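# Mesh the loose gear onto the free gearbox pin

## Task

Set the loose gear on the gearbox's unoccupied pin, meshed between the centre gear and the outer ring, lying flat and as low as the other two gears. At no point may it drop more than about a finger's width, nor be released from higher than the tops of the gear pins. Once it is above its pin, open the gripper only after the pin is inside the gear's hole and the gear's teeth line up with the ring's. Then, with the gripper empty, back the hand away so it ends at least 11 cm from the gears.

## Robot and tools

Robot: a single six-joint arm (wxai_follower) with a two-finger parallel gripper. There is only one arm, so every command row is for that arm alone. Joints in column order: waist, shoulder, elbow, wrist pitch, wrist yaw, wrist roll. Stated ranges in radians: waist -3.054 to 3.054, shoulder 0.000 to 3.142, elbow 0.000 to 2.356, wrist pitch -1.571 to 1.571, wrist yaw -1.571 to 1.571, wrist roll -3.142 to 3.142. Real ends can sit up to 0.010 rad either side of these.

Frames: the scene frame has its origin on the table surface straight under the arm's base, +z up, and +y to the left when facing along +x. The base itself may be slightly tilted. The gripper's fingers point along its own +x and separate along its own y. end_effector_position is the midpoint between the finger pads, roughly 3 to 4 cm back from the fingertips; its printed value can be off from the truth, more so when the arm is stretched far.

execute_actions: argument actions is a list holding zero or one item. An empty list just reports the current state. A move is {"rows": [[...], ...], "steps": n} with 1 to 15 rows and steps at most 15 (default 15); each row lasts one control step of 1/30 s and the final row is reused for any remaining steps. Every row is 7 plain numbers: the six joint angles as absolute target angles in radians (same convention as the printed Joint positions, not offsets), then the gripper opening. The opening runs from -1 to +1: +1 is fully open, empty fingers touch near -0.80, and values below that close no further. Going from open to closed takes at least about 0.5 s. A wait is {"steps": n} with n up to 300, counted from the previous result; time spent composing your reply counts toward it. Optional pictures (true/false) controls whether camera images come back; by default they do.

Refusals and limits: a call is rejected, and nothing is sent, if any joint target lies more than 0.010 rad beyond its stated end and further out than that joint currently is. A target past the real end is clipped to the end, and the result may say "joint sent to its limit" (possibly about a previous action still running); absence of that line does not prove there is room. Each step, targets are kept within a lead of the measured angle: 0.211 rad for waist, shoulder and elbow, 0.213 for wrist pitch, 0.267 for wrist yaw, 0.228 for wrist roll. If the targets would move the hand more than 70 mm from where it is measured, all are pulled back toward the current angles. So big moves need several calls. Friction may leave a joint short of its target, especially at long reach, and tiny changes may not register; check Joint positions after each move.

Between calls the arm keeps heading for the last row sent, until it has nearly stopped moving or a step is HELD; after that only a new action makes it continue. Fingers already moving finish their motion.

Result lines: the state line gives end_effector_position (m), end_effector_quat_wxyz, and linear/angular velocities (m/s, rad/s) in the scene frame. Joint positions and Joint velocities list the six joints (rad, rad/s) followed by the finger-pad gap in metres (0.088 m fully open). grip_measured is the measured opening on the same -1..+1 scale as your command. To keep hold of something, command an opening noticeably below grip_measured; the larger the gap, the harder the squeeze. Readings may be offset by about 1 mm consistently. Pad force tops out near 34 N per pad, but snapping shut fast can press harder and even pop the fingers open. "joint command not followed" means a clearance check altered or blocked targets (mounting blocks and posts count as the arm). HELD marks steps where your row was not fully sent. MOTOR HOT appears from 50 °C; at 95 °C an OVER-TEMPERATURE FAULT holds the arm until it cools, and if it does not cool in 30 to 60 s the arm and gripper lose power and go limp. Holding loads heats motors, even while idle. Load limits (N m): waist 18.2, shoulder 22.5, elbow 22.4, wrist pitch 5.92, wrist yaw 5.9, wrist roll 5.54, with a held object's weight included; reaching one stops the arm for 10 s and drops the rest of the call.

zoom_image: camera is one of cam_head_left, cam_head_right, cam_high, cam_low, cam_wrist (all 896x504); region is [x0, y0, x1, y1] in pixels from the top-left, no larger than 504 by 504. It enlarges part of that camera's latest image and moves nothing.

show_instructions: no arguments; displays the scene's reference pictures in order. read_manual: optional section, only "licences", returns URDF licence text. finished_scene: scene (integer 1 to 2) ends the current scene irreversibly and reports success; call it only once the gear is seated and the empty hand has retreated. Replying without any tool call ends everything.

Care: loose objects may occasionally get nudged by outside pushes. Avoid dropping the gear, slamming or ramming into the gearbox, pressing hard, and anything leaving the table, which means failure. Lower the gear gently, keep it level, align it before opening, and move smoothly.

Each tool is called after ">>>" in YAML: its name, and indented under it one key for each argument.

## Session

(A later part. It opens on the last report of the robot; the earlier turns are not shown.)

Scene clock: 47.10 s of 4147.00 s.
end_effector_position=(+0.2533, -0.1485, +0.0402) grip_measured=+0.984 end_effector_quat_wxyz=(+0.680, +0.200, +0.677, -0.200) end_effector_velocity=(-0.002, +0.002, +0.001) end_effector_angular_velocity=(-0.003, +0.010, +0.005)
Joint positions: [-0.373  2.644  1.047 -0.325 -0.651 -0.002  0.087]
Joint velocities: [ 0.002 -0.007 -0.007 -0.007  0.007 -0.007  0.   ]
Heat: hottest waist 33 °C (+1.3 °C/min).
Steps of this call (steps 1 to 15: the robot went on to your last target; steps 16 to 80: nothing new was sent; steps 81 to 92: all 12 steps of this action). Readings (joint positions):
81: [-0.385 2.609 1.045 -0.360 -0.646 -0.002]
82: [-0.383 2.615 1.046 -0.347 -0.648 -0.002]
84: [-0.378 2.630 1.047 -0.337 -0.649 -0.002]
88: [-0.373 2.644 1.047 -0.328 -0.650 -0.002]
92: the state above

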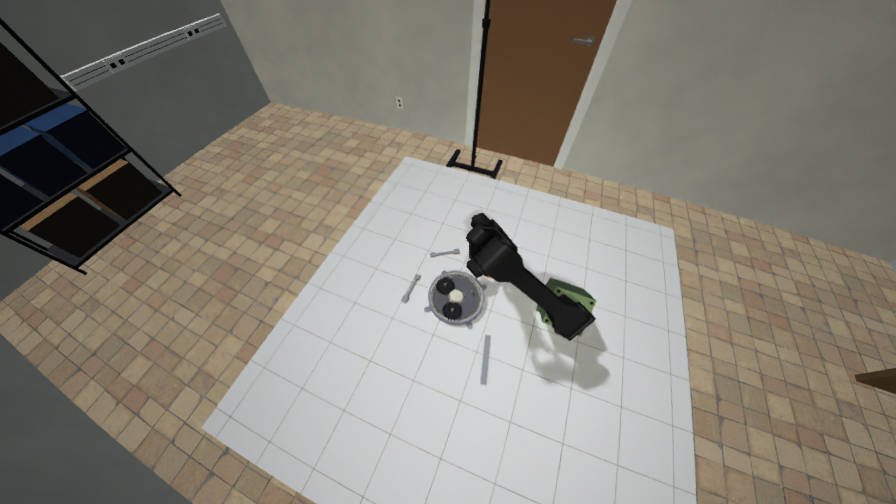

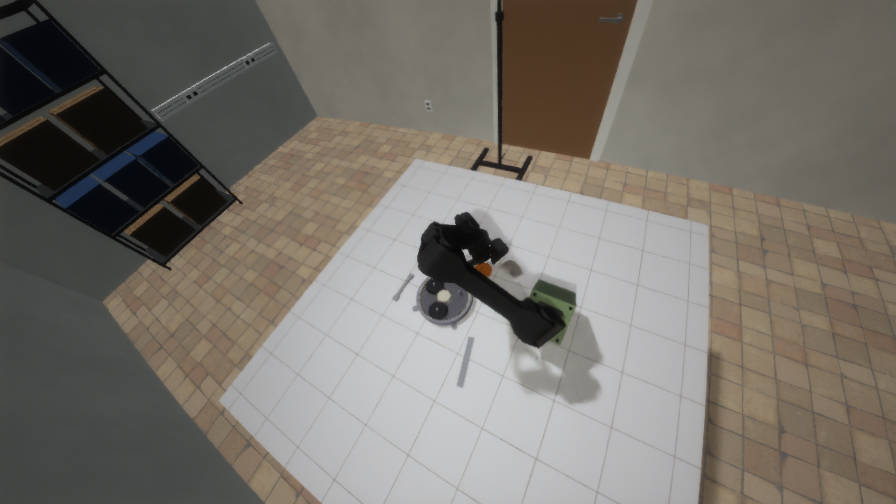

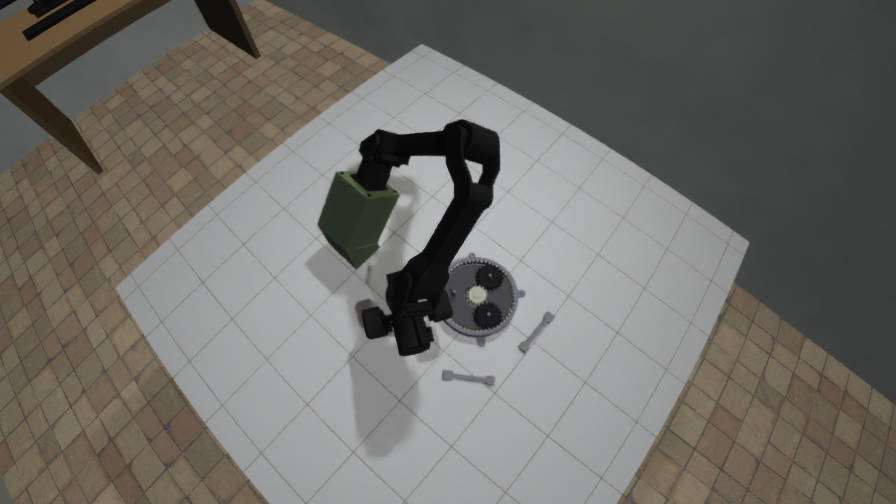

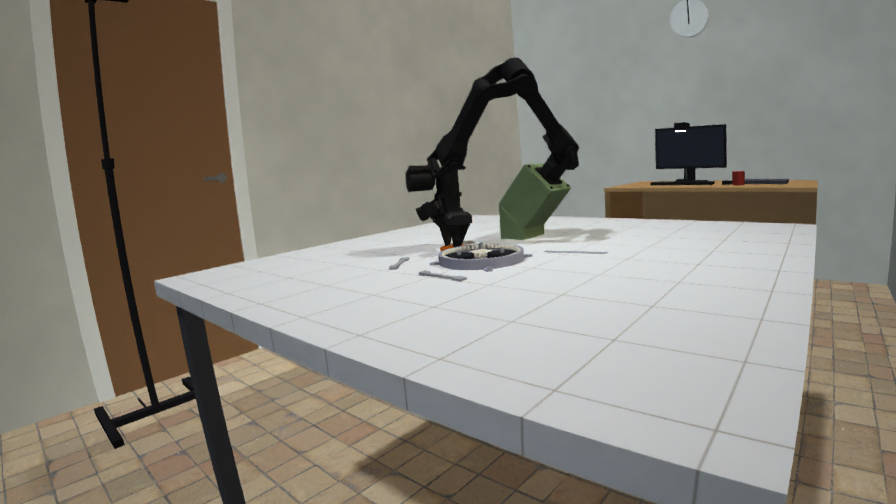

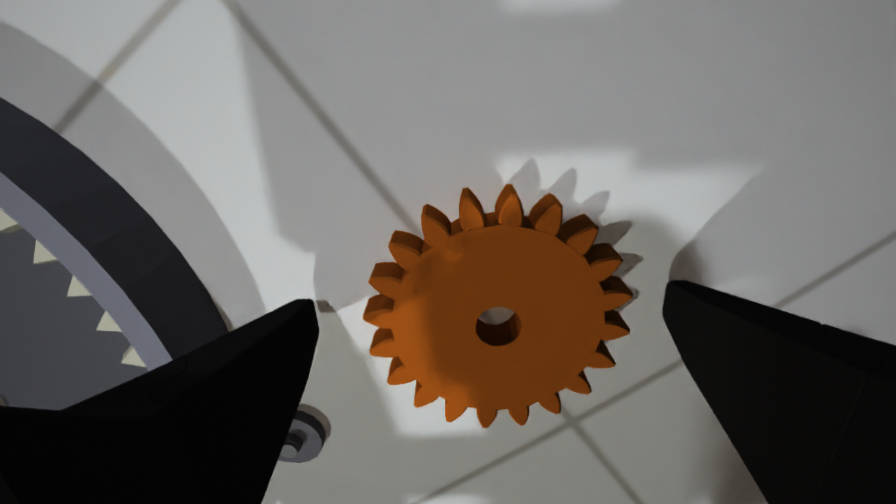

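>>> execute_actions:
  actions:
    - {"rows":[[-0.372,2.655,1.05,-0.322,-0.655,0,0.7],[-0.372,2.655,1.05,-0.322,-0.655,0,0.65],[-0.372,2.655,1.05,-0.322,-0.655,0,0.6],[-0.372,2.655,1.05,-0.322,-0.655,0,0.55],[-0.372,2.655,1.05,-0.322,-0.655,0,0.5],[-0.372,2.655,1.05,-0.322,-0.655,0,0.4],[-0.372,2.655,1.05,-0.322,-0.655,0,0.25]],"steps":15}
  pictures: false

>>> execute_actions:
  actions:
    - {"rows":[[-0.47,2.47,1.03,-0.55,-0.615,0,0.25]],"steps":15}
  pictures: false

>>> execute_actions:
  actions:
    - {"rows":[[-0.3,2.3,0.95,-0.53,-0.66,-0.5,0.25],[-0.3,2.3,0.95,-0.53,-0.66,-0.5,0.25],[-0.3,2.3,0.95,-0.53,-0.66,-0.5,0.25],[-0.3,2.3,0.95,-0.53,-0.66,-0.5,0.25],[-0.3,2.3,0.95,-0.53,-0.66,-0.5,0.25],[-0.16,2.205,0.892,-0.451,-0.708,-0.93,0.25]],"steps":15}
  pictures: false

>>> execute_actions:
  actions:
    - {"steps":12}

Scene clock: 62.87 s of 4147.00 s.
end_effector_position=(+0.2533, -0.1486, +0.0398) grip_measured=+0.503 end_effector_quat_wxyz=(+0.680, +0.200, +0.677, -0.199) end_effector_velocity=(-0.001, +0.002, +0.001) end_effector_angular_velocity=(+0.014, +0.006, -0.019)
Joint positions: [-0.373  2.646  1.048 -0.323 -0.652 -0.002  0.064]
Joint velocities: [-0.002 -0.002  0.002 -0.022 -0.007  0.007  0.   ]
Heat: hottest waist 35 °C (+3.0 °C/min).
Steps of this call (steps 1 to 15: the robot went on to your last target; steps 16 to 210: nothing new was sent; then 8.27 s passed at rest; steps 211 to 225: all 15 steps of this action). Readings (joint positions):
211: [-0.373 2.646 1.048 -0.324 -0.651 -0.002]
212: [-0.373 2.646 1.048 -0.324 -0.651 -0.002]
214: [-0.373 2.646 1.048 -0.324 -0.651 -0.002]
218: [-0.373 2.646 1.048 -0.324 -0.652 -0.002]
225: the state above

Scene clock: 63.37 s of 4147.00 s.
end_effector_position=(+0.2469, -0.1353, +0.0928) grip_measured=+0.503 end_effector_quat_wxyz=(+0.664, +0.241, +0.668, -0.235) end_effector_velocity=(-0.005, +0.004, +0.008) end_effector_angular_velocity=(-0.003, +0.026, -0.028)
Joint positions: [-0.464  2.486  1.033 -0.545 -0.62  -0.002  0.064]
Joint velocities: [-0.007 -0.027 -0.002 -0.051  0.022  0.007  0.   ]
Heat: hottest waist 35 °C (+3.0 °C/min).
Steps of this call (steps 1 to 15: all 15 steps of this action). Readings (joint positions):
1: [-0.377 2.630 1.048 -0.352 -0.649 -0.002]
2: [-0.393 2.605 1.043 -0.414 -0.640 -0.002]
4: [-0.430 2.548 1.031 -0.478 -0.632 -0.002]
8: [-0.463 2.491 1.033 -0.524 -0.624 -0.002]
15: the state above

Scene clock: 63.87 s of 4147.00 s.
end_effector_position=(+0.2750, -0.0384, +0.0819) grip_measured=+0.506 end_effector_quat_wxyz=(+0.684, -0.160, +0.693, +0.162) end_effector_velocity=(-0.011, +0.007, -0.001) end_effector_angular_velocity=(+0.035, -0.011, +1.274)
Joint positions: [-0.165  2.224  0.902 -0.458 -0.701 -0.791  0.064]
Joint velocities: [ 0.002 -0.032 -0.061  0.037 -0.022 -1.267 -0.   ]
Heat: hottest waist 35 °C (+3.0 °C/min).
Steps of this call (steps 1 to 15: all 15 steps of this action). Readings (joint positions):
1: [-0.456 2.466 1.023 -0.537 -0.619 -0.040]
2: [-0.428 2.437 1.002 -0.539 -0.621 -0.096]
4: [-0.359 2.372 0.976 -0.542 -0.645 -0.205]
8: [-0.243 2.275 0.936 -0.490 -0.679 -0.421]
15: the state above

Scene clock: 64.27 s of 4147.00 s.
end_effector_position=(+0.2753, -0.0366, +0.0818) grip_measured=+0.506 end_effector_quat_wxyz=(+0.673, -0.207, +0.679, +0.210) end_effector_velocity=(-0.003, +0.001, +0.000) end_effector_angular_velocity=(+0.010, +0.005, +0.027)
Joint positions: [-0.161  2.218  0.898 -0.453 -0.704 -0.921  0.064]
Joint velocities: [-0.002 -0.002 -0.007 -0.007 -0.007 -0.037 -0.   ]
Heat: hottest waist 35 °C (+3.0 °C/min).
Steps of this call (steps 1 to 12: the robot went on to your last target). Readings (joint positions):
1: [-0.165 2.223 0.900 -0.457 -0.702 -0.825]
2: [-0.164 2.222 0.899 -0.456 -0.702 -0.851]
4: [-0.163 2.220 0.898 -0.454 -0.703 -0.884]
8: [-0.161 2.218 0.898 -0.453 -0.704 -0.913]
12: the state above

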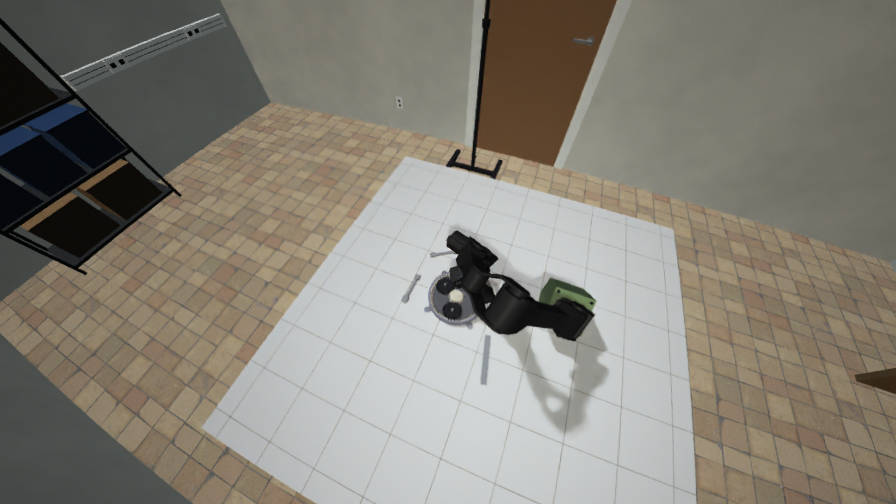

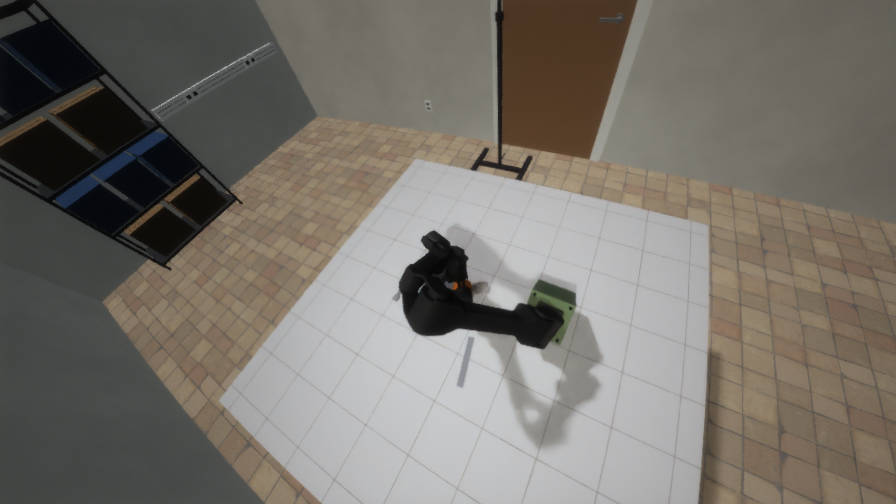

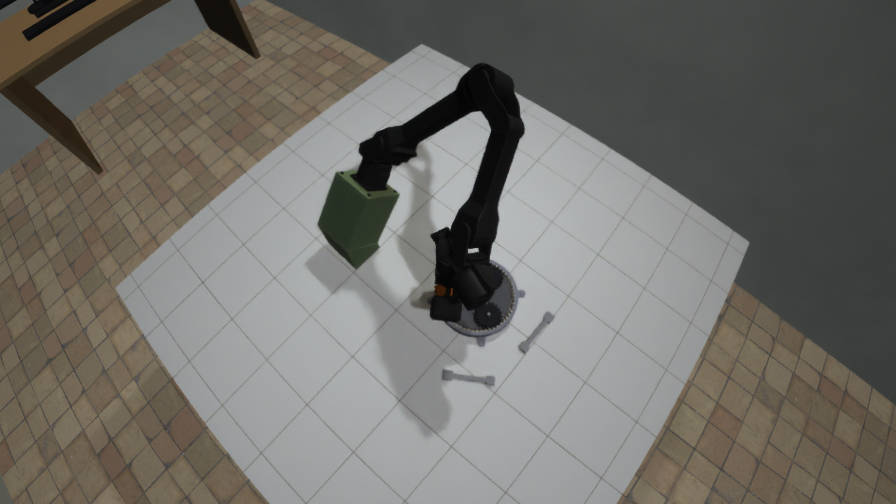

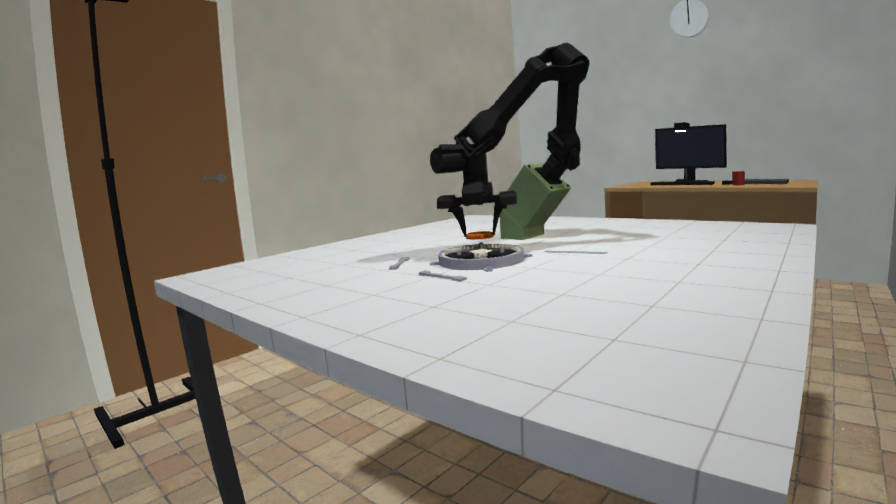

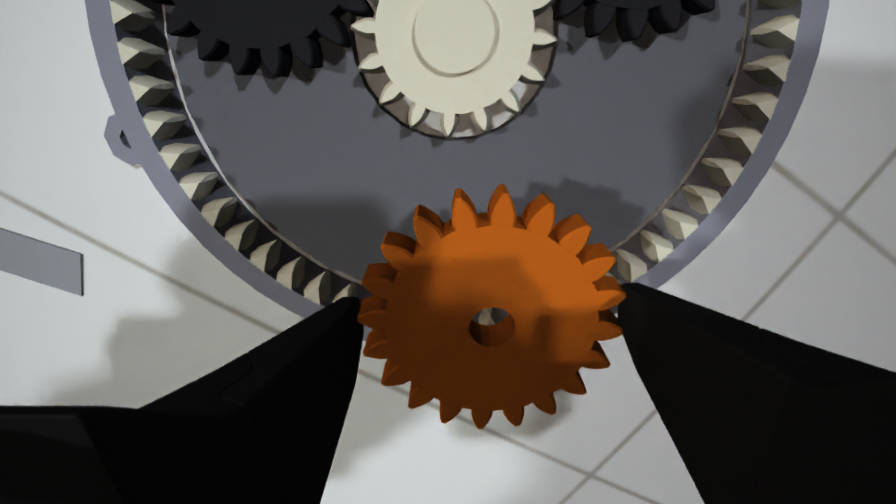

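>>> execute_actions:
  actions:
    - {"rows":[[-0.108,2.24,0.922,-0.405,-0.717,-0.88,0.25]],"steps":15}

Scene clock: 76.07 s of 4147.00 s.
end_effector_position=(+0.2857, -0.0285, +0.0714) grip_measured=+0.505 end_effector_quat_wxyz=(+0.670, -0.219, +0.674, +0.220) end_effector_velocity=(+0.003, +0.002, +0.000) end_effector_angular_velocity=(+0.005, -0.009, +0.017)
Joint positions: [-0.109  2.231  0.914 -0.407 -0.713 -0.885  0.064]
Joint velocities: [ 0.002 -0.002  0.002  0.007 -0.007 -0.007 -0.002]
Heat: hottest waist 36 °C (+4.0 °C/min).
Steps of this call (steps 1 to 30: the robot went on to your last target; steps 31 to 339: nothing new was sent; steps 340 to 354: all 15 steps of this action). Readings (joint positions):
340: [-0.157 2.217 0.897 -0.446 -0.705 -0.921]
341: [-0.148 2.218 0.899 -0.436 -0.706 -0.913]
343: [-0.126 2.223 0.906 -0.421 -0.711 -0.901]
347: [-0.110 2.227 0.913 -0.411 -0.713 -0.889]
354: the state above

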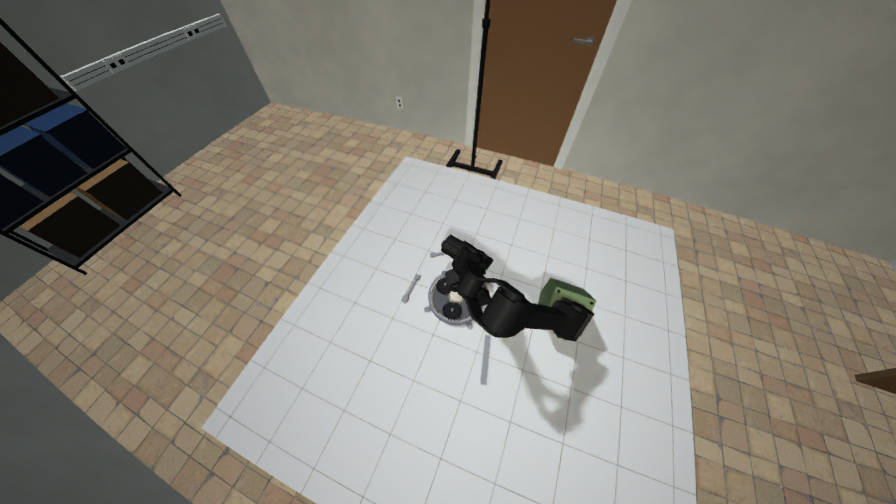

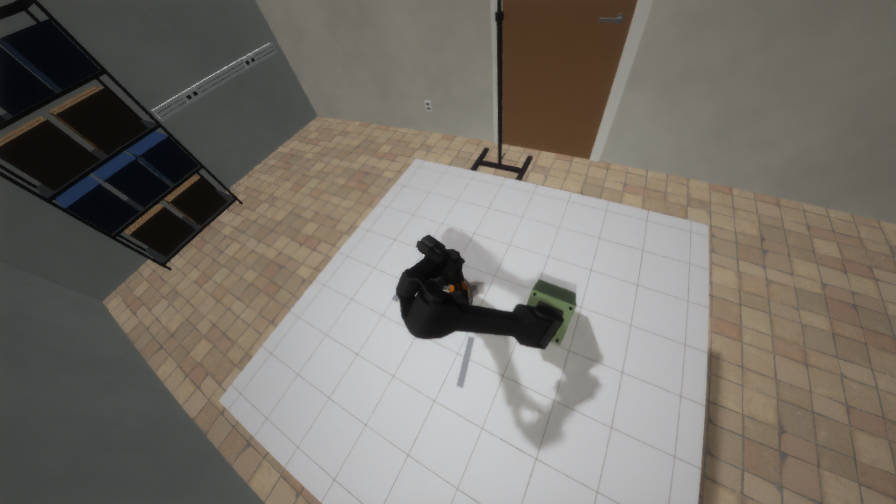

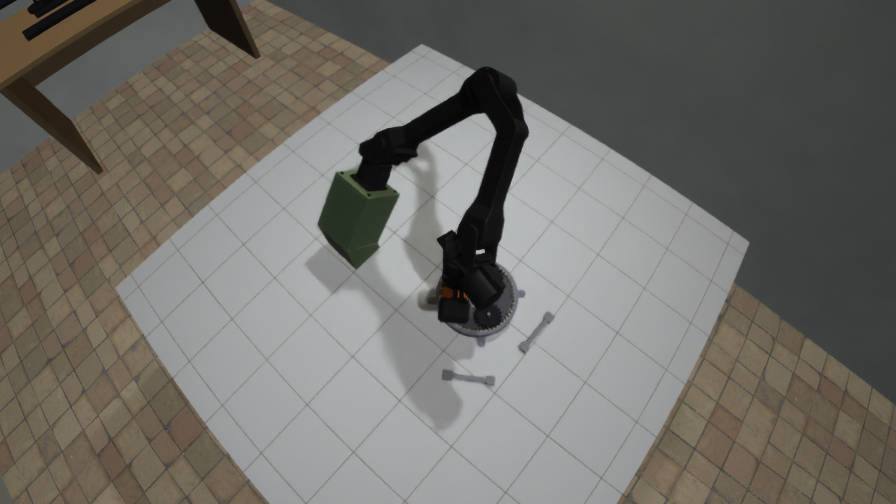

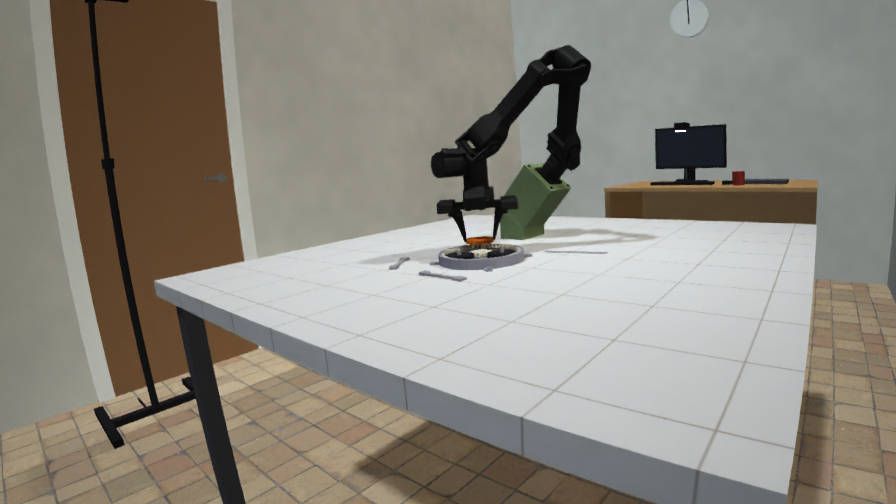

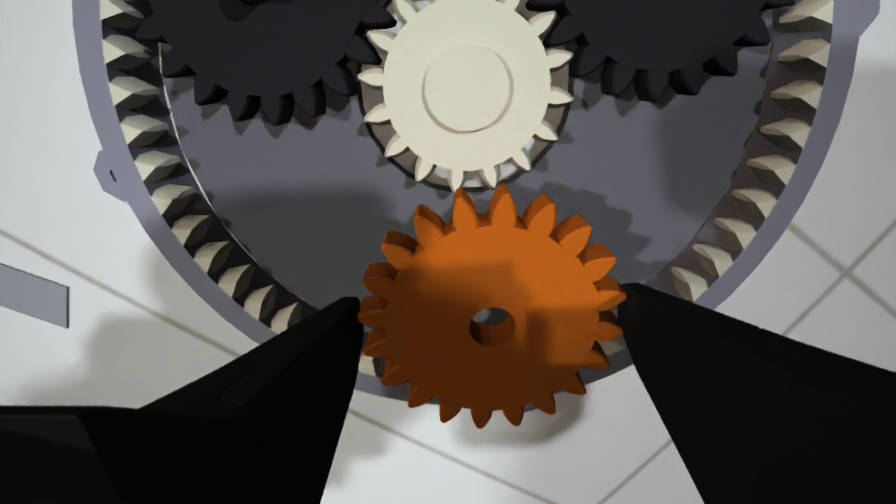

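>>> execute_actions:
  actions:
    - {"rows":[[-0.088,2.259,0.906,-0.358,-0.72,-0.855,0.25]],"steps":15}

>>> zoom_image:
  camera: "cam_wrist"
  region: [400,250,600,400]

Scene clock: 81.07 s of 4147.00 s.
end_effector_position=(+0.2898, -0.0330, +0.0710) grip_measured=+0.506 end_effector_quat_wxyz=(+0.678, -0.223, +0.668, +0.211) end_effector_velocity=(-0.000, -0.002, +0.002) end_effector_angular_velocity=(-0.009, -0.009, -0.008)
Joint positions: [-0.114  2.236  0.911 -0.37  -0.707 -0.861  0.064]
Joint velocities: [-0.007 -0.007 -0.007  0.007  0.007  0.007 -0.   ]
Heat: hottest waist 36 °C (+4.0 °C/min).
Steps of this call (steps 1 to 15: the robot went on to your last target; steps 16 to 135: nothing new was sent; steps 136 to 150: all 15 steps of this action). Readings (joint positions):
136: [-0.108 2.232 0.916 -0.405 -0.715 -0.880]
137: [-0.109 2.233 0.914 -0.399 -0.714 -0.875]
139: [-0.110 2.233 0.912 -0.389 -0.713 -0.868]
143: [-0.113 2.235 0.911 -0.374 -0.707 -0.863]
150: the state above

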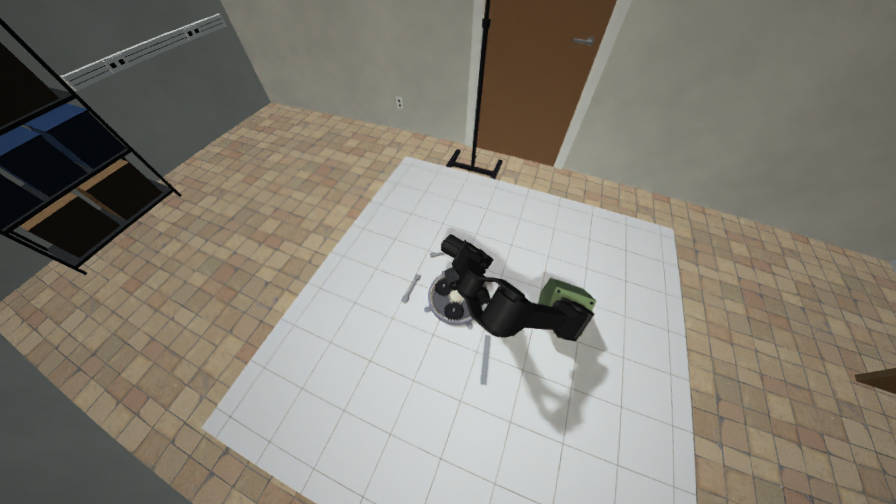

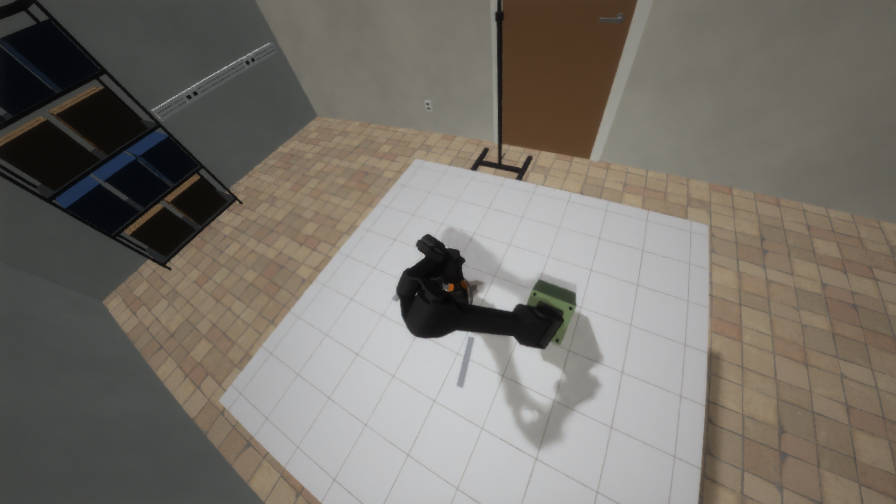

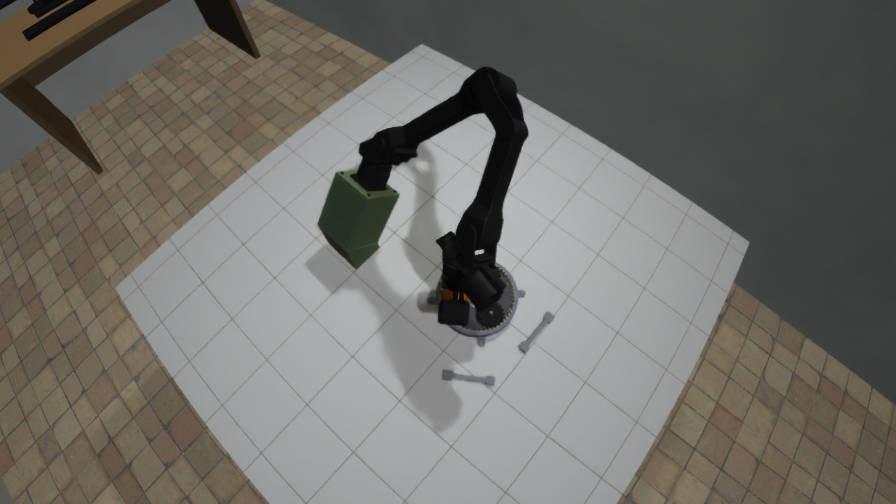

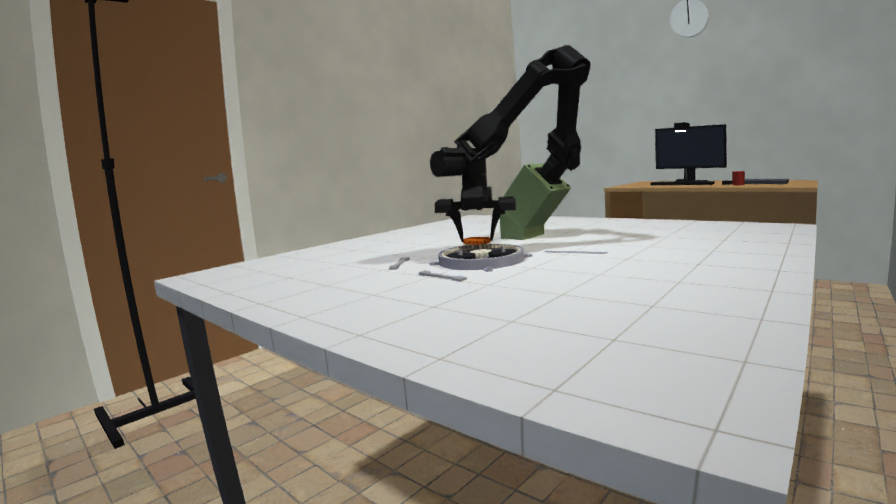

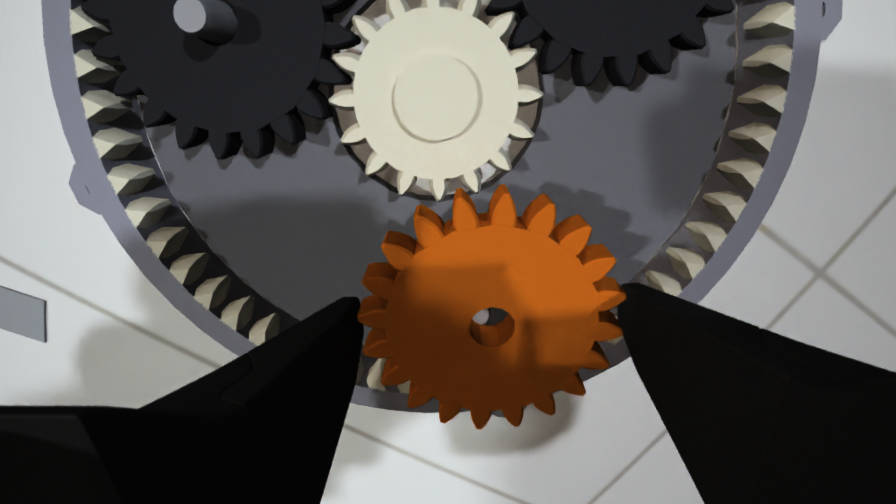

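Region (400, 250, 600, 400) of cam_wrist's 896x504 image, scaled by 2.520, with more detail than that image has; it fills the top 378 rows of this view, and the rest is white.

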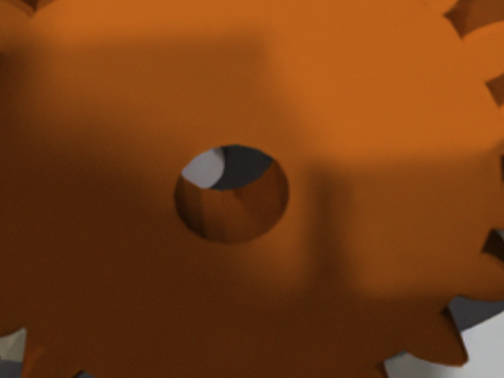

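>>> execute_actions:
  actions:
    - {"rows":[[-0.1,2.215,0.92,-0.415,-0.717,-0.88,0.25]],"steps":12}

>>> zoom_image:
  camera: "cam_wrist"
  region: [400,250,600,400]

Scene clock: 88.90 s of 4147.00 s.
end_effector_position=(+0.2849, -0.0266, +0.0701) grip_measured=+0.506 end_effector_quat_wxyz=(+0.669, -0.216, +0.677, +0.219) end_effector_velocity=(-0.005, +0.003, +0.001) end_effector_angular_velocity=(+0.011, +0.013, +0.006)
Joint positions: [-0.101  2.23   0.914 -0.411 -0.713 -0.875  0.064]
Joint velocities: [-0.002 -0.007 -0.007 -0.022 -0.007 -0.022 -0.   ]
Heat: hottest shoulder 36 °C (+4.0 °C/min).
Steps of this call (steps 1 to 15: the robot went on to your last target; steps 16 to 223: nothing new was sent; steps 224 to 235: all 12 steps of this action). Readings (joint positions):
224: [-0.112 2.237 0.911 -0.366 -0.709 -0.860]
225: [-0.111 2.237 0.913 -0.376 -0.711 -0.862]
227: [-0.105 2.234 0.914 -0.394 -0.712 -0.867]
231: [-0.102 2.232 0.914 -0.406 -0.711 -0.873]
235: the state above

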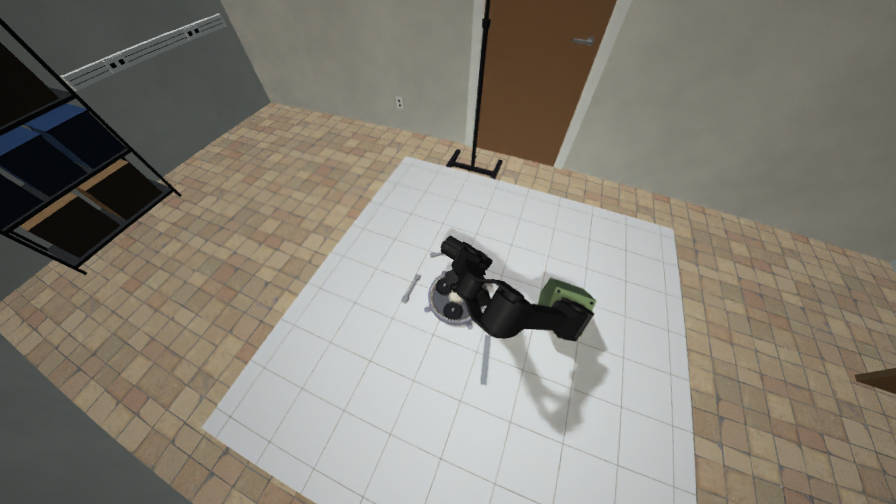

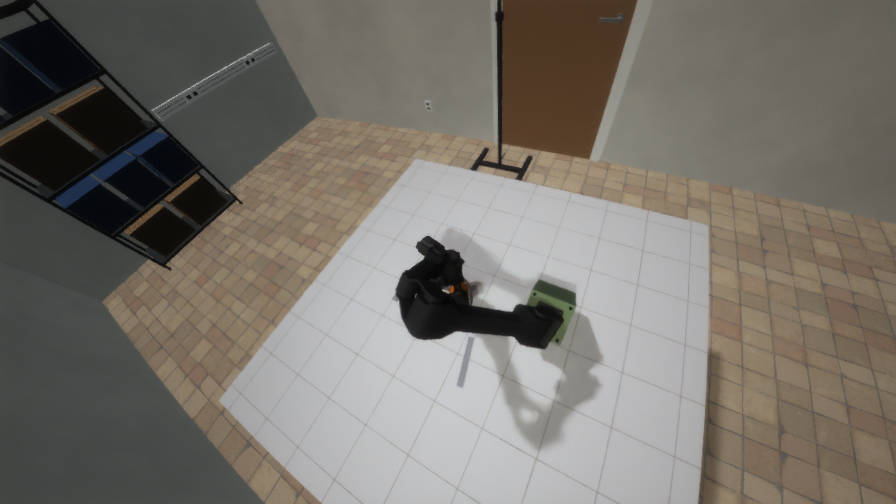

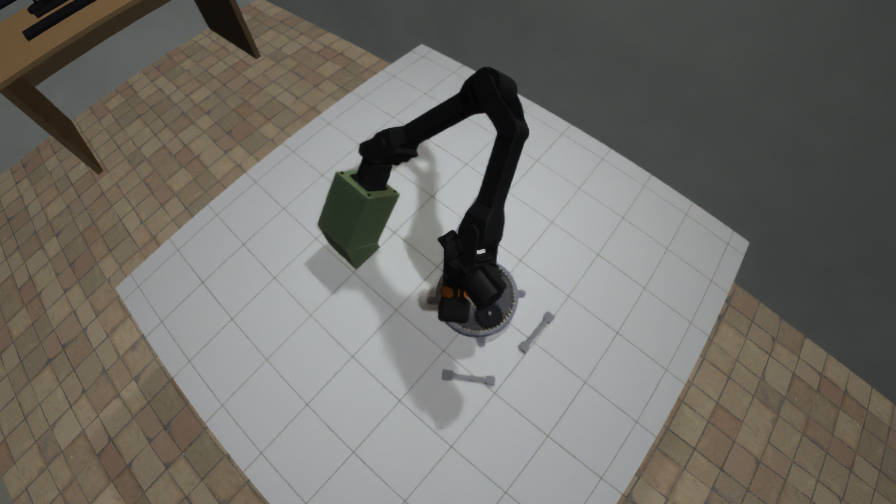

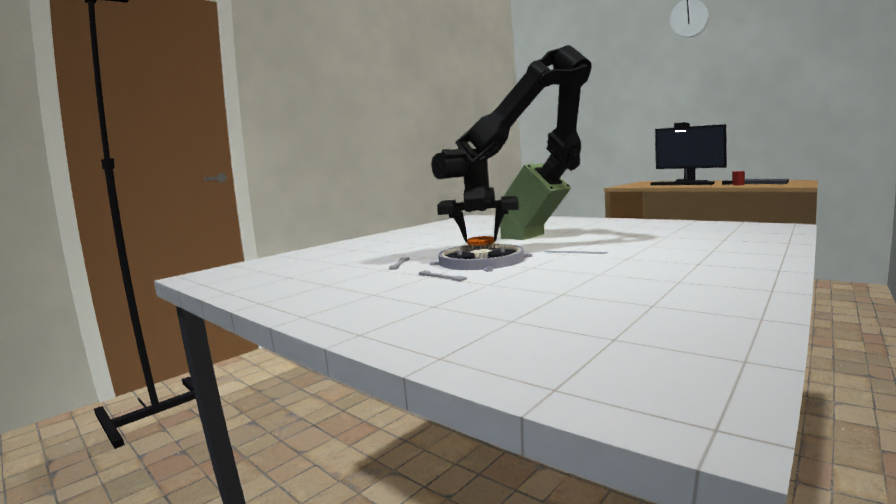

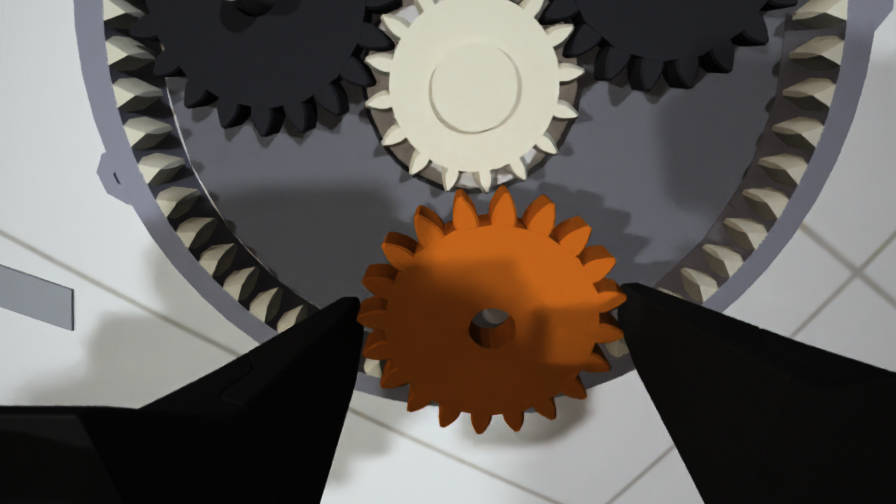

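Region (400, 250, 600, 400) of cam_wrist's 896x504 image, scaled by 2.520, with more detail than that image has; it fills the top 378 rows of this view, and the rest is white.

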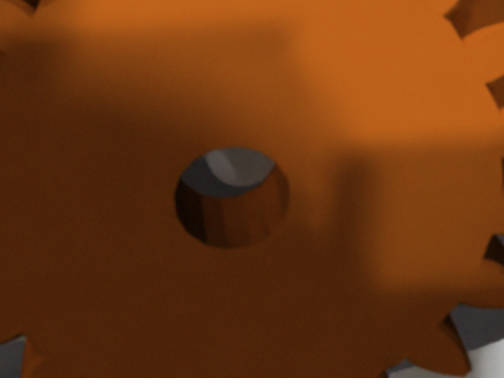

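>>> execute_actions:
  actions:
    - {"rows":[[-0.085,2.245,0.91,-0.39,-0.717,-0.865,0.25],[-0.075,2.255,0.905,-0.375,-0.717,-0.86,0.25],[-0.07,2.262,0.902,-0.365,-0.717,-0.853,0.25]],"steps":15}

>>> zoom_image:
  camera: "cam_wrist"
  region: [400,250,600,400]

Scene clock: 93.03 s of 4147.00 s.
end_effector_position=(+0.2844, -0.0258, +0.0593) grip_measured=+0.506 end_effector_quat_wxyz=(+0.664, -0.221, +0.678, +0.224) end_effector_velocity=(-0.002, -0.005, -0.001) end_effector_angular_velocity=(-0.020, +0.012, -0.002)
Joint positions: [-0.073  2.253  0.908 -0.366 -0.713 -0.858  0.064]
Joint velocities: [-0.002  0.007  0.002 -0.007  0.022 -0.007 -0.   ]
Heat: hottest shoulder 36 °C (+4.0 °C/min).
Steps of this call (steps 1 to 15: the robot went on to your last target; steps 16 to 109: nothing new was sent; steps 110 to 124: all 15 steps of this action). Readings (joint positions):
110: [-0.100 2.229 0.914 -0.411 -0.712 -0.876]
111: [-0.098 2.229 0.914 -0.405 -0.711 -0.875]
113: [-0.088 2.236 0.913 -0.388 -0.707 -0.868]
117: [-0.076 2.250 0.910 -0.371 -0.710 -0.861]
124: the state above

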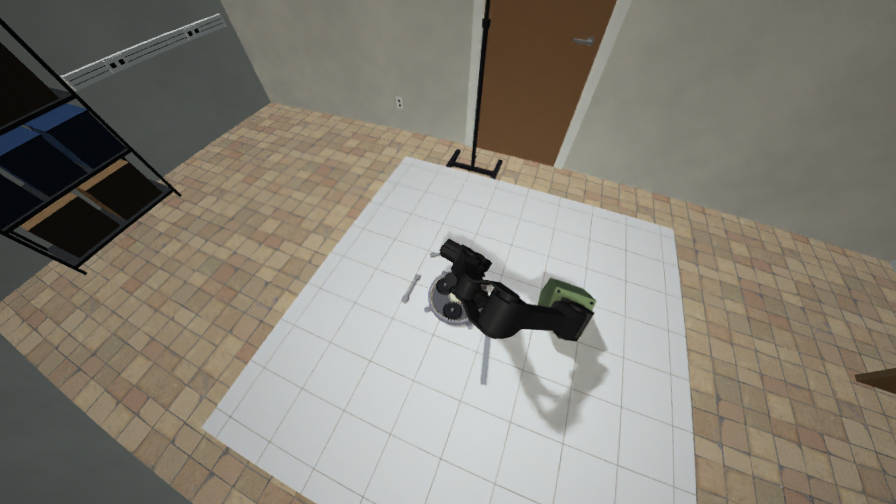

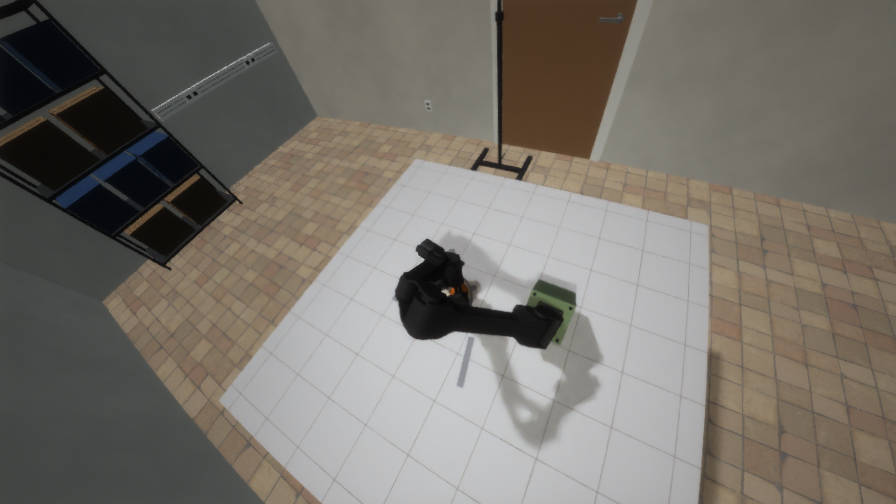

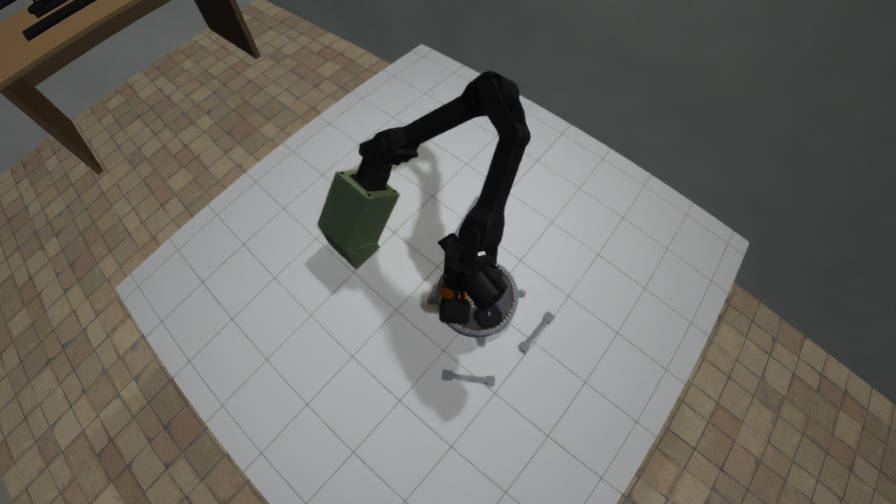

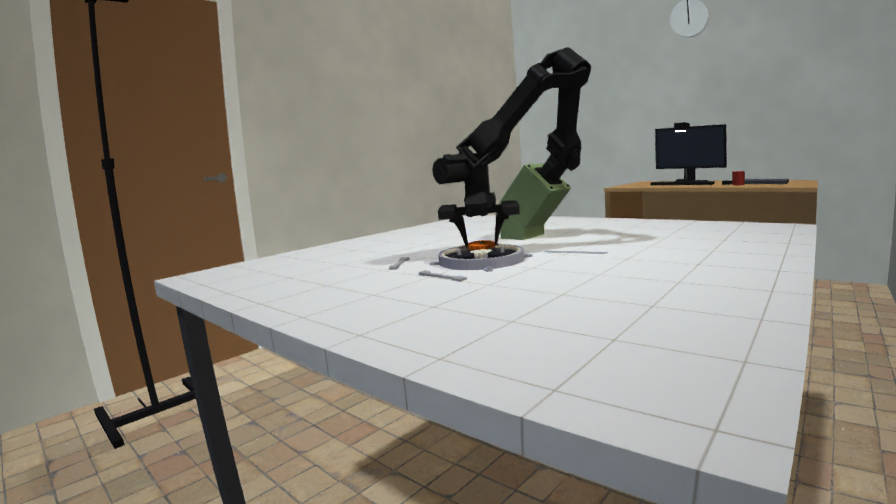

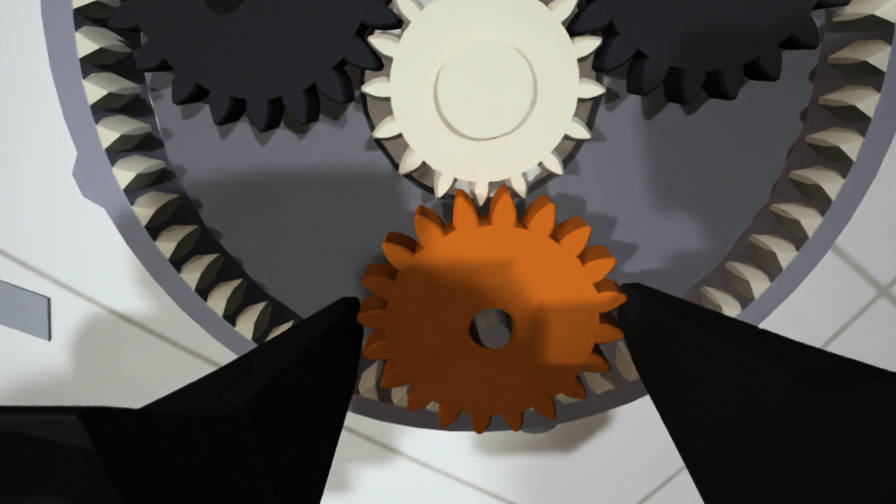

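Region (400, 250, 600, 400) of cam_wrist's 896x504 image, scaled by 2.520, with more detail than that image has; it fills the top 378 rows of this view, and the rest is white.

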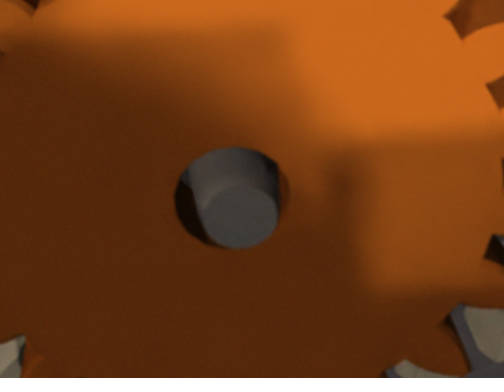

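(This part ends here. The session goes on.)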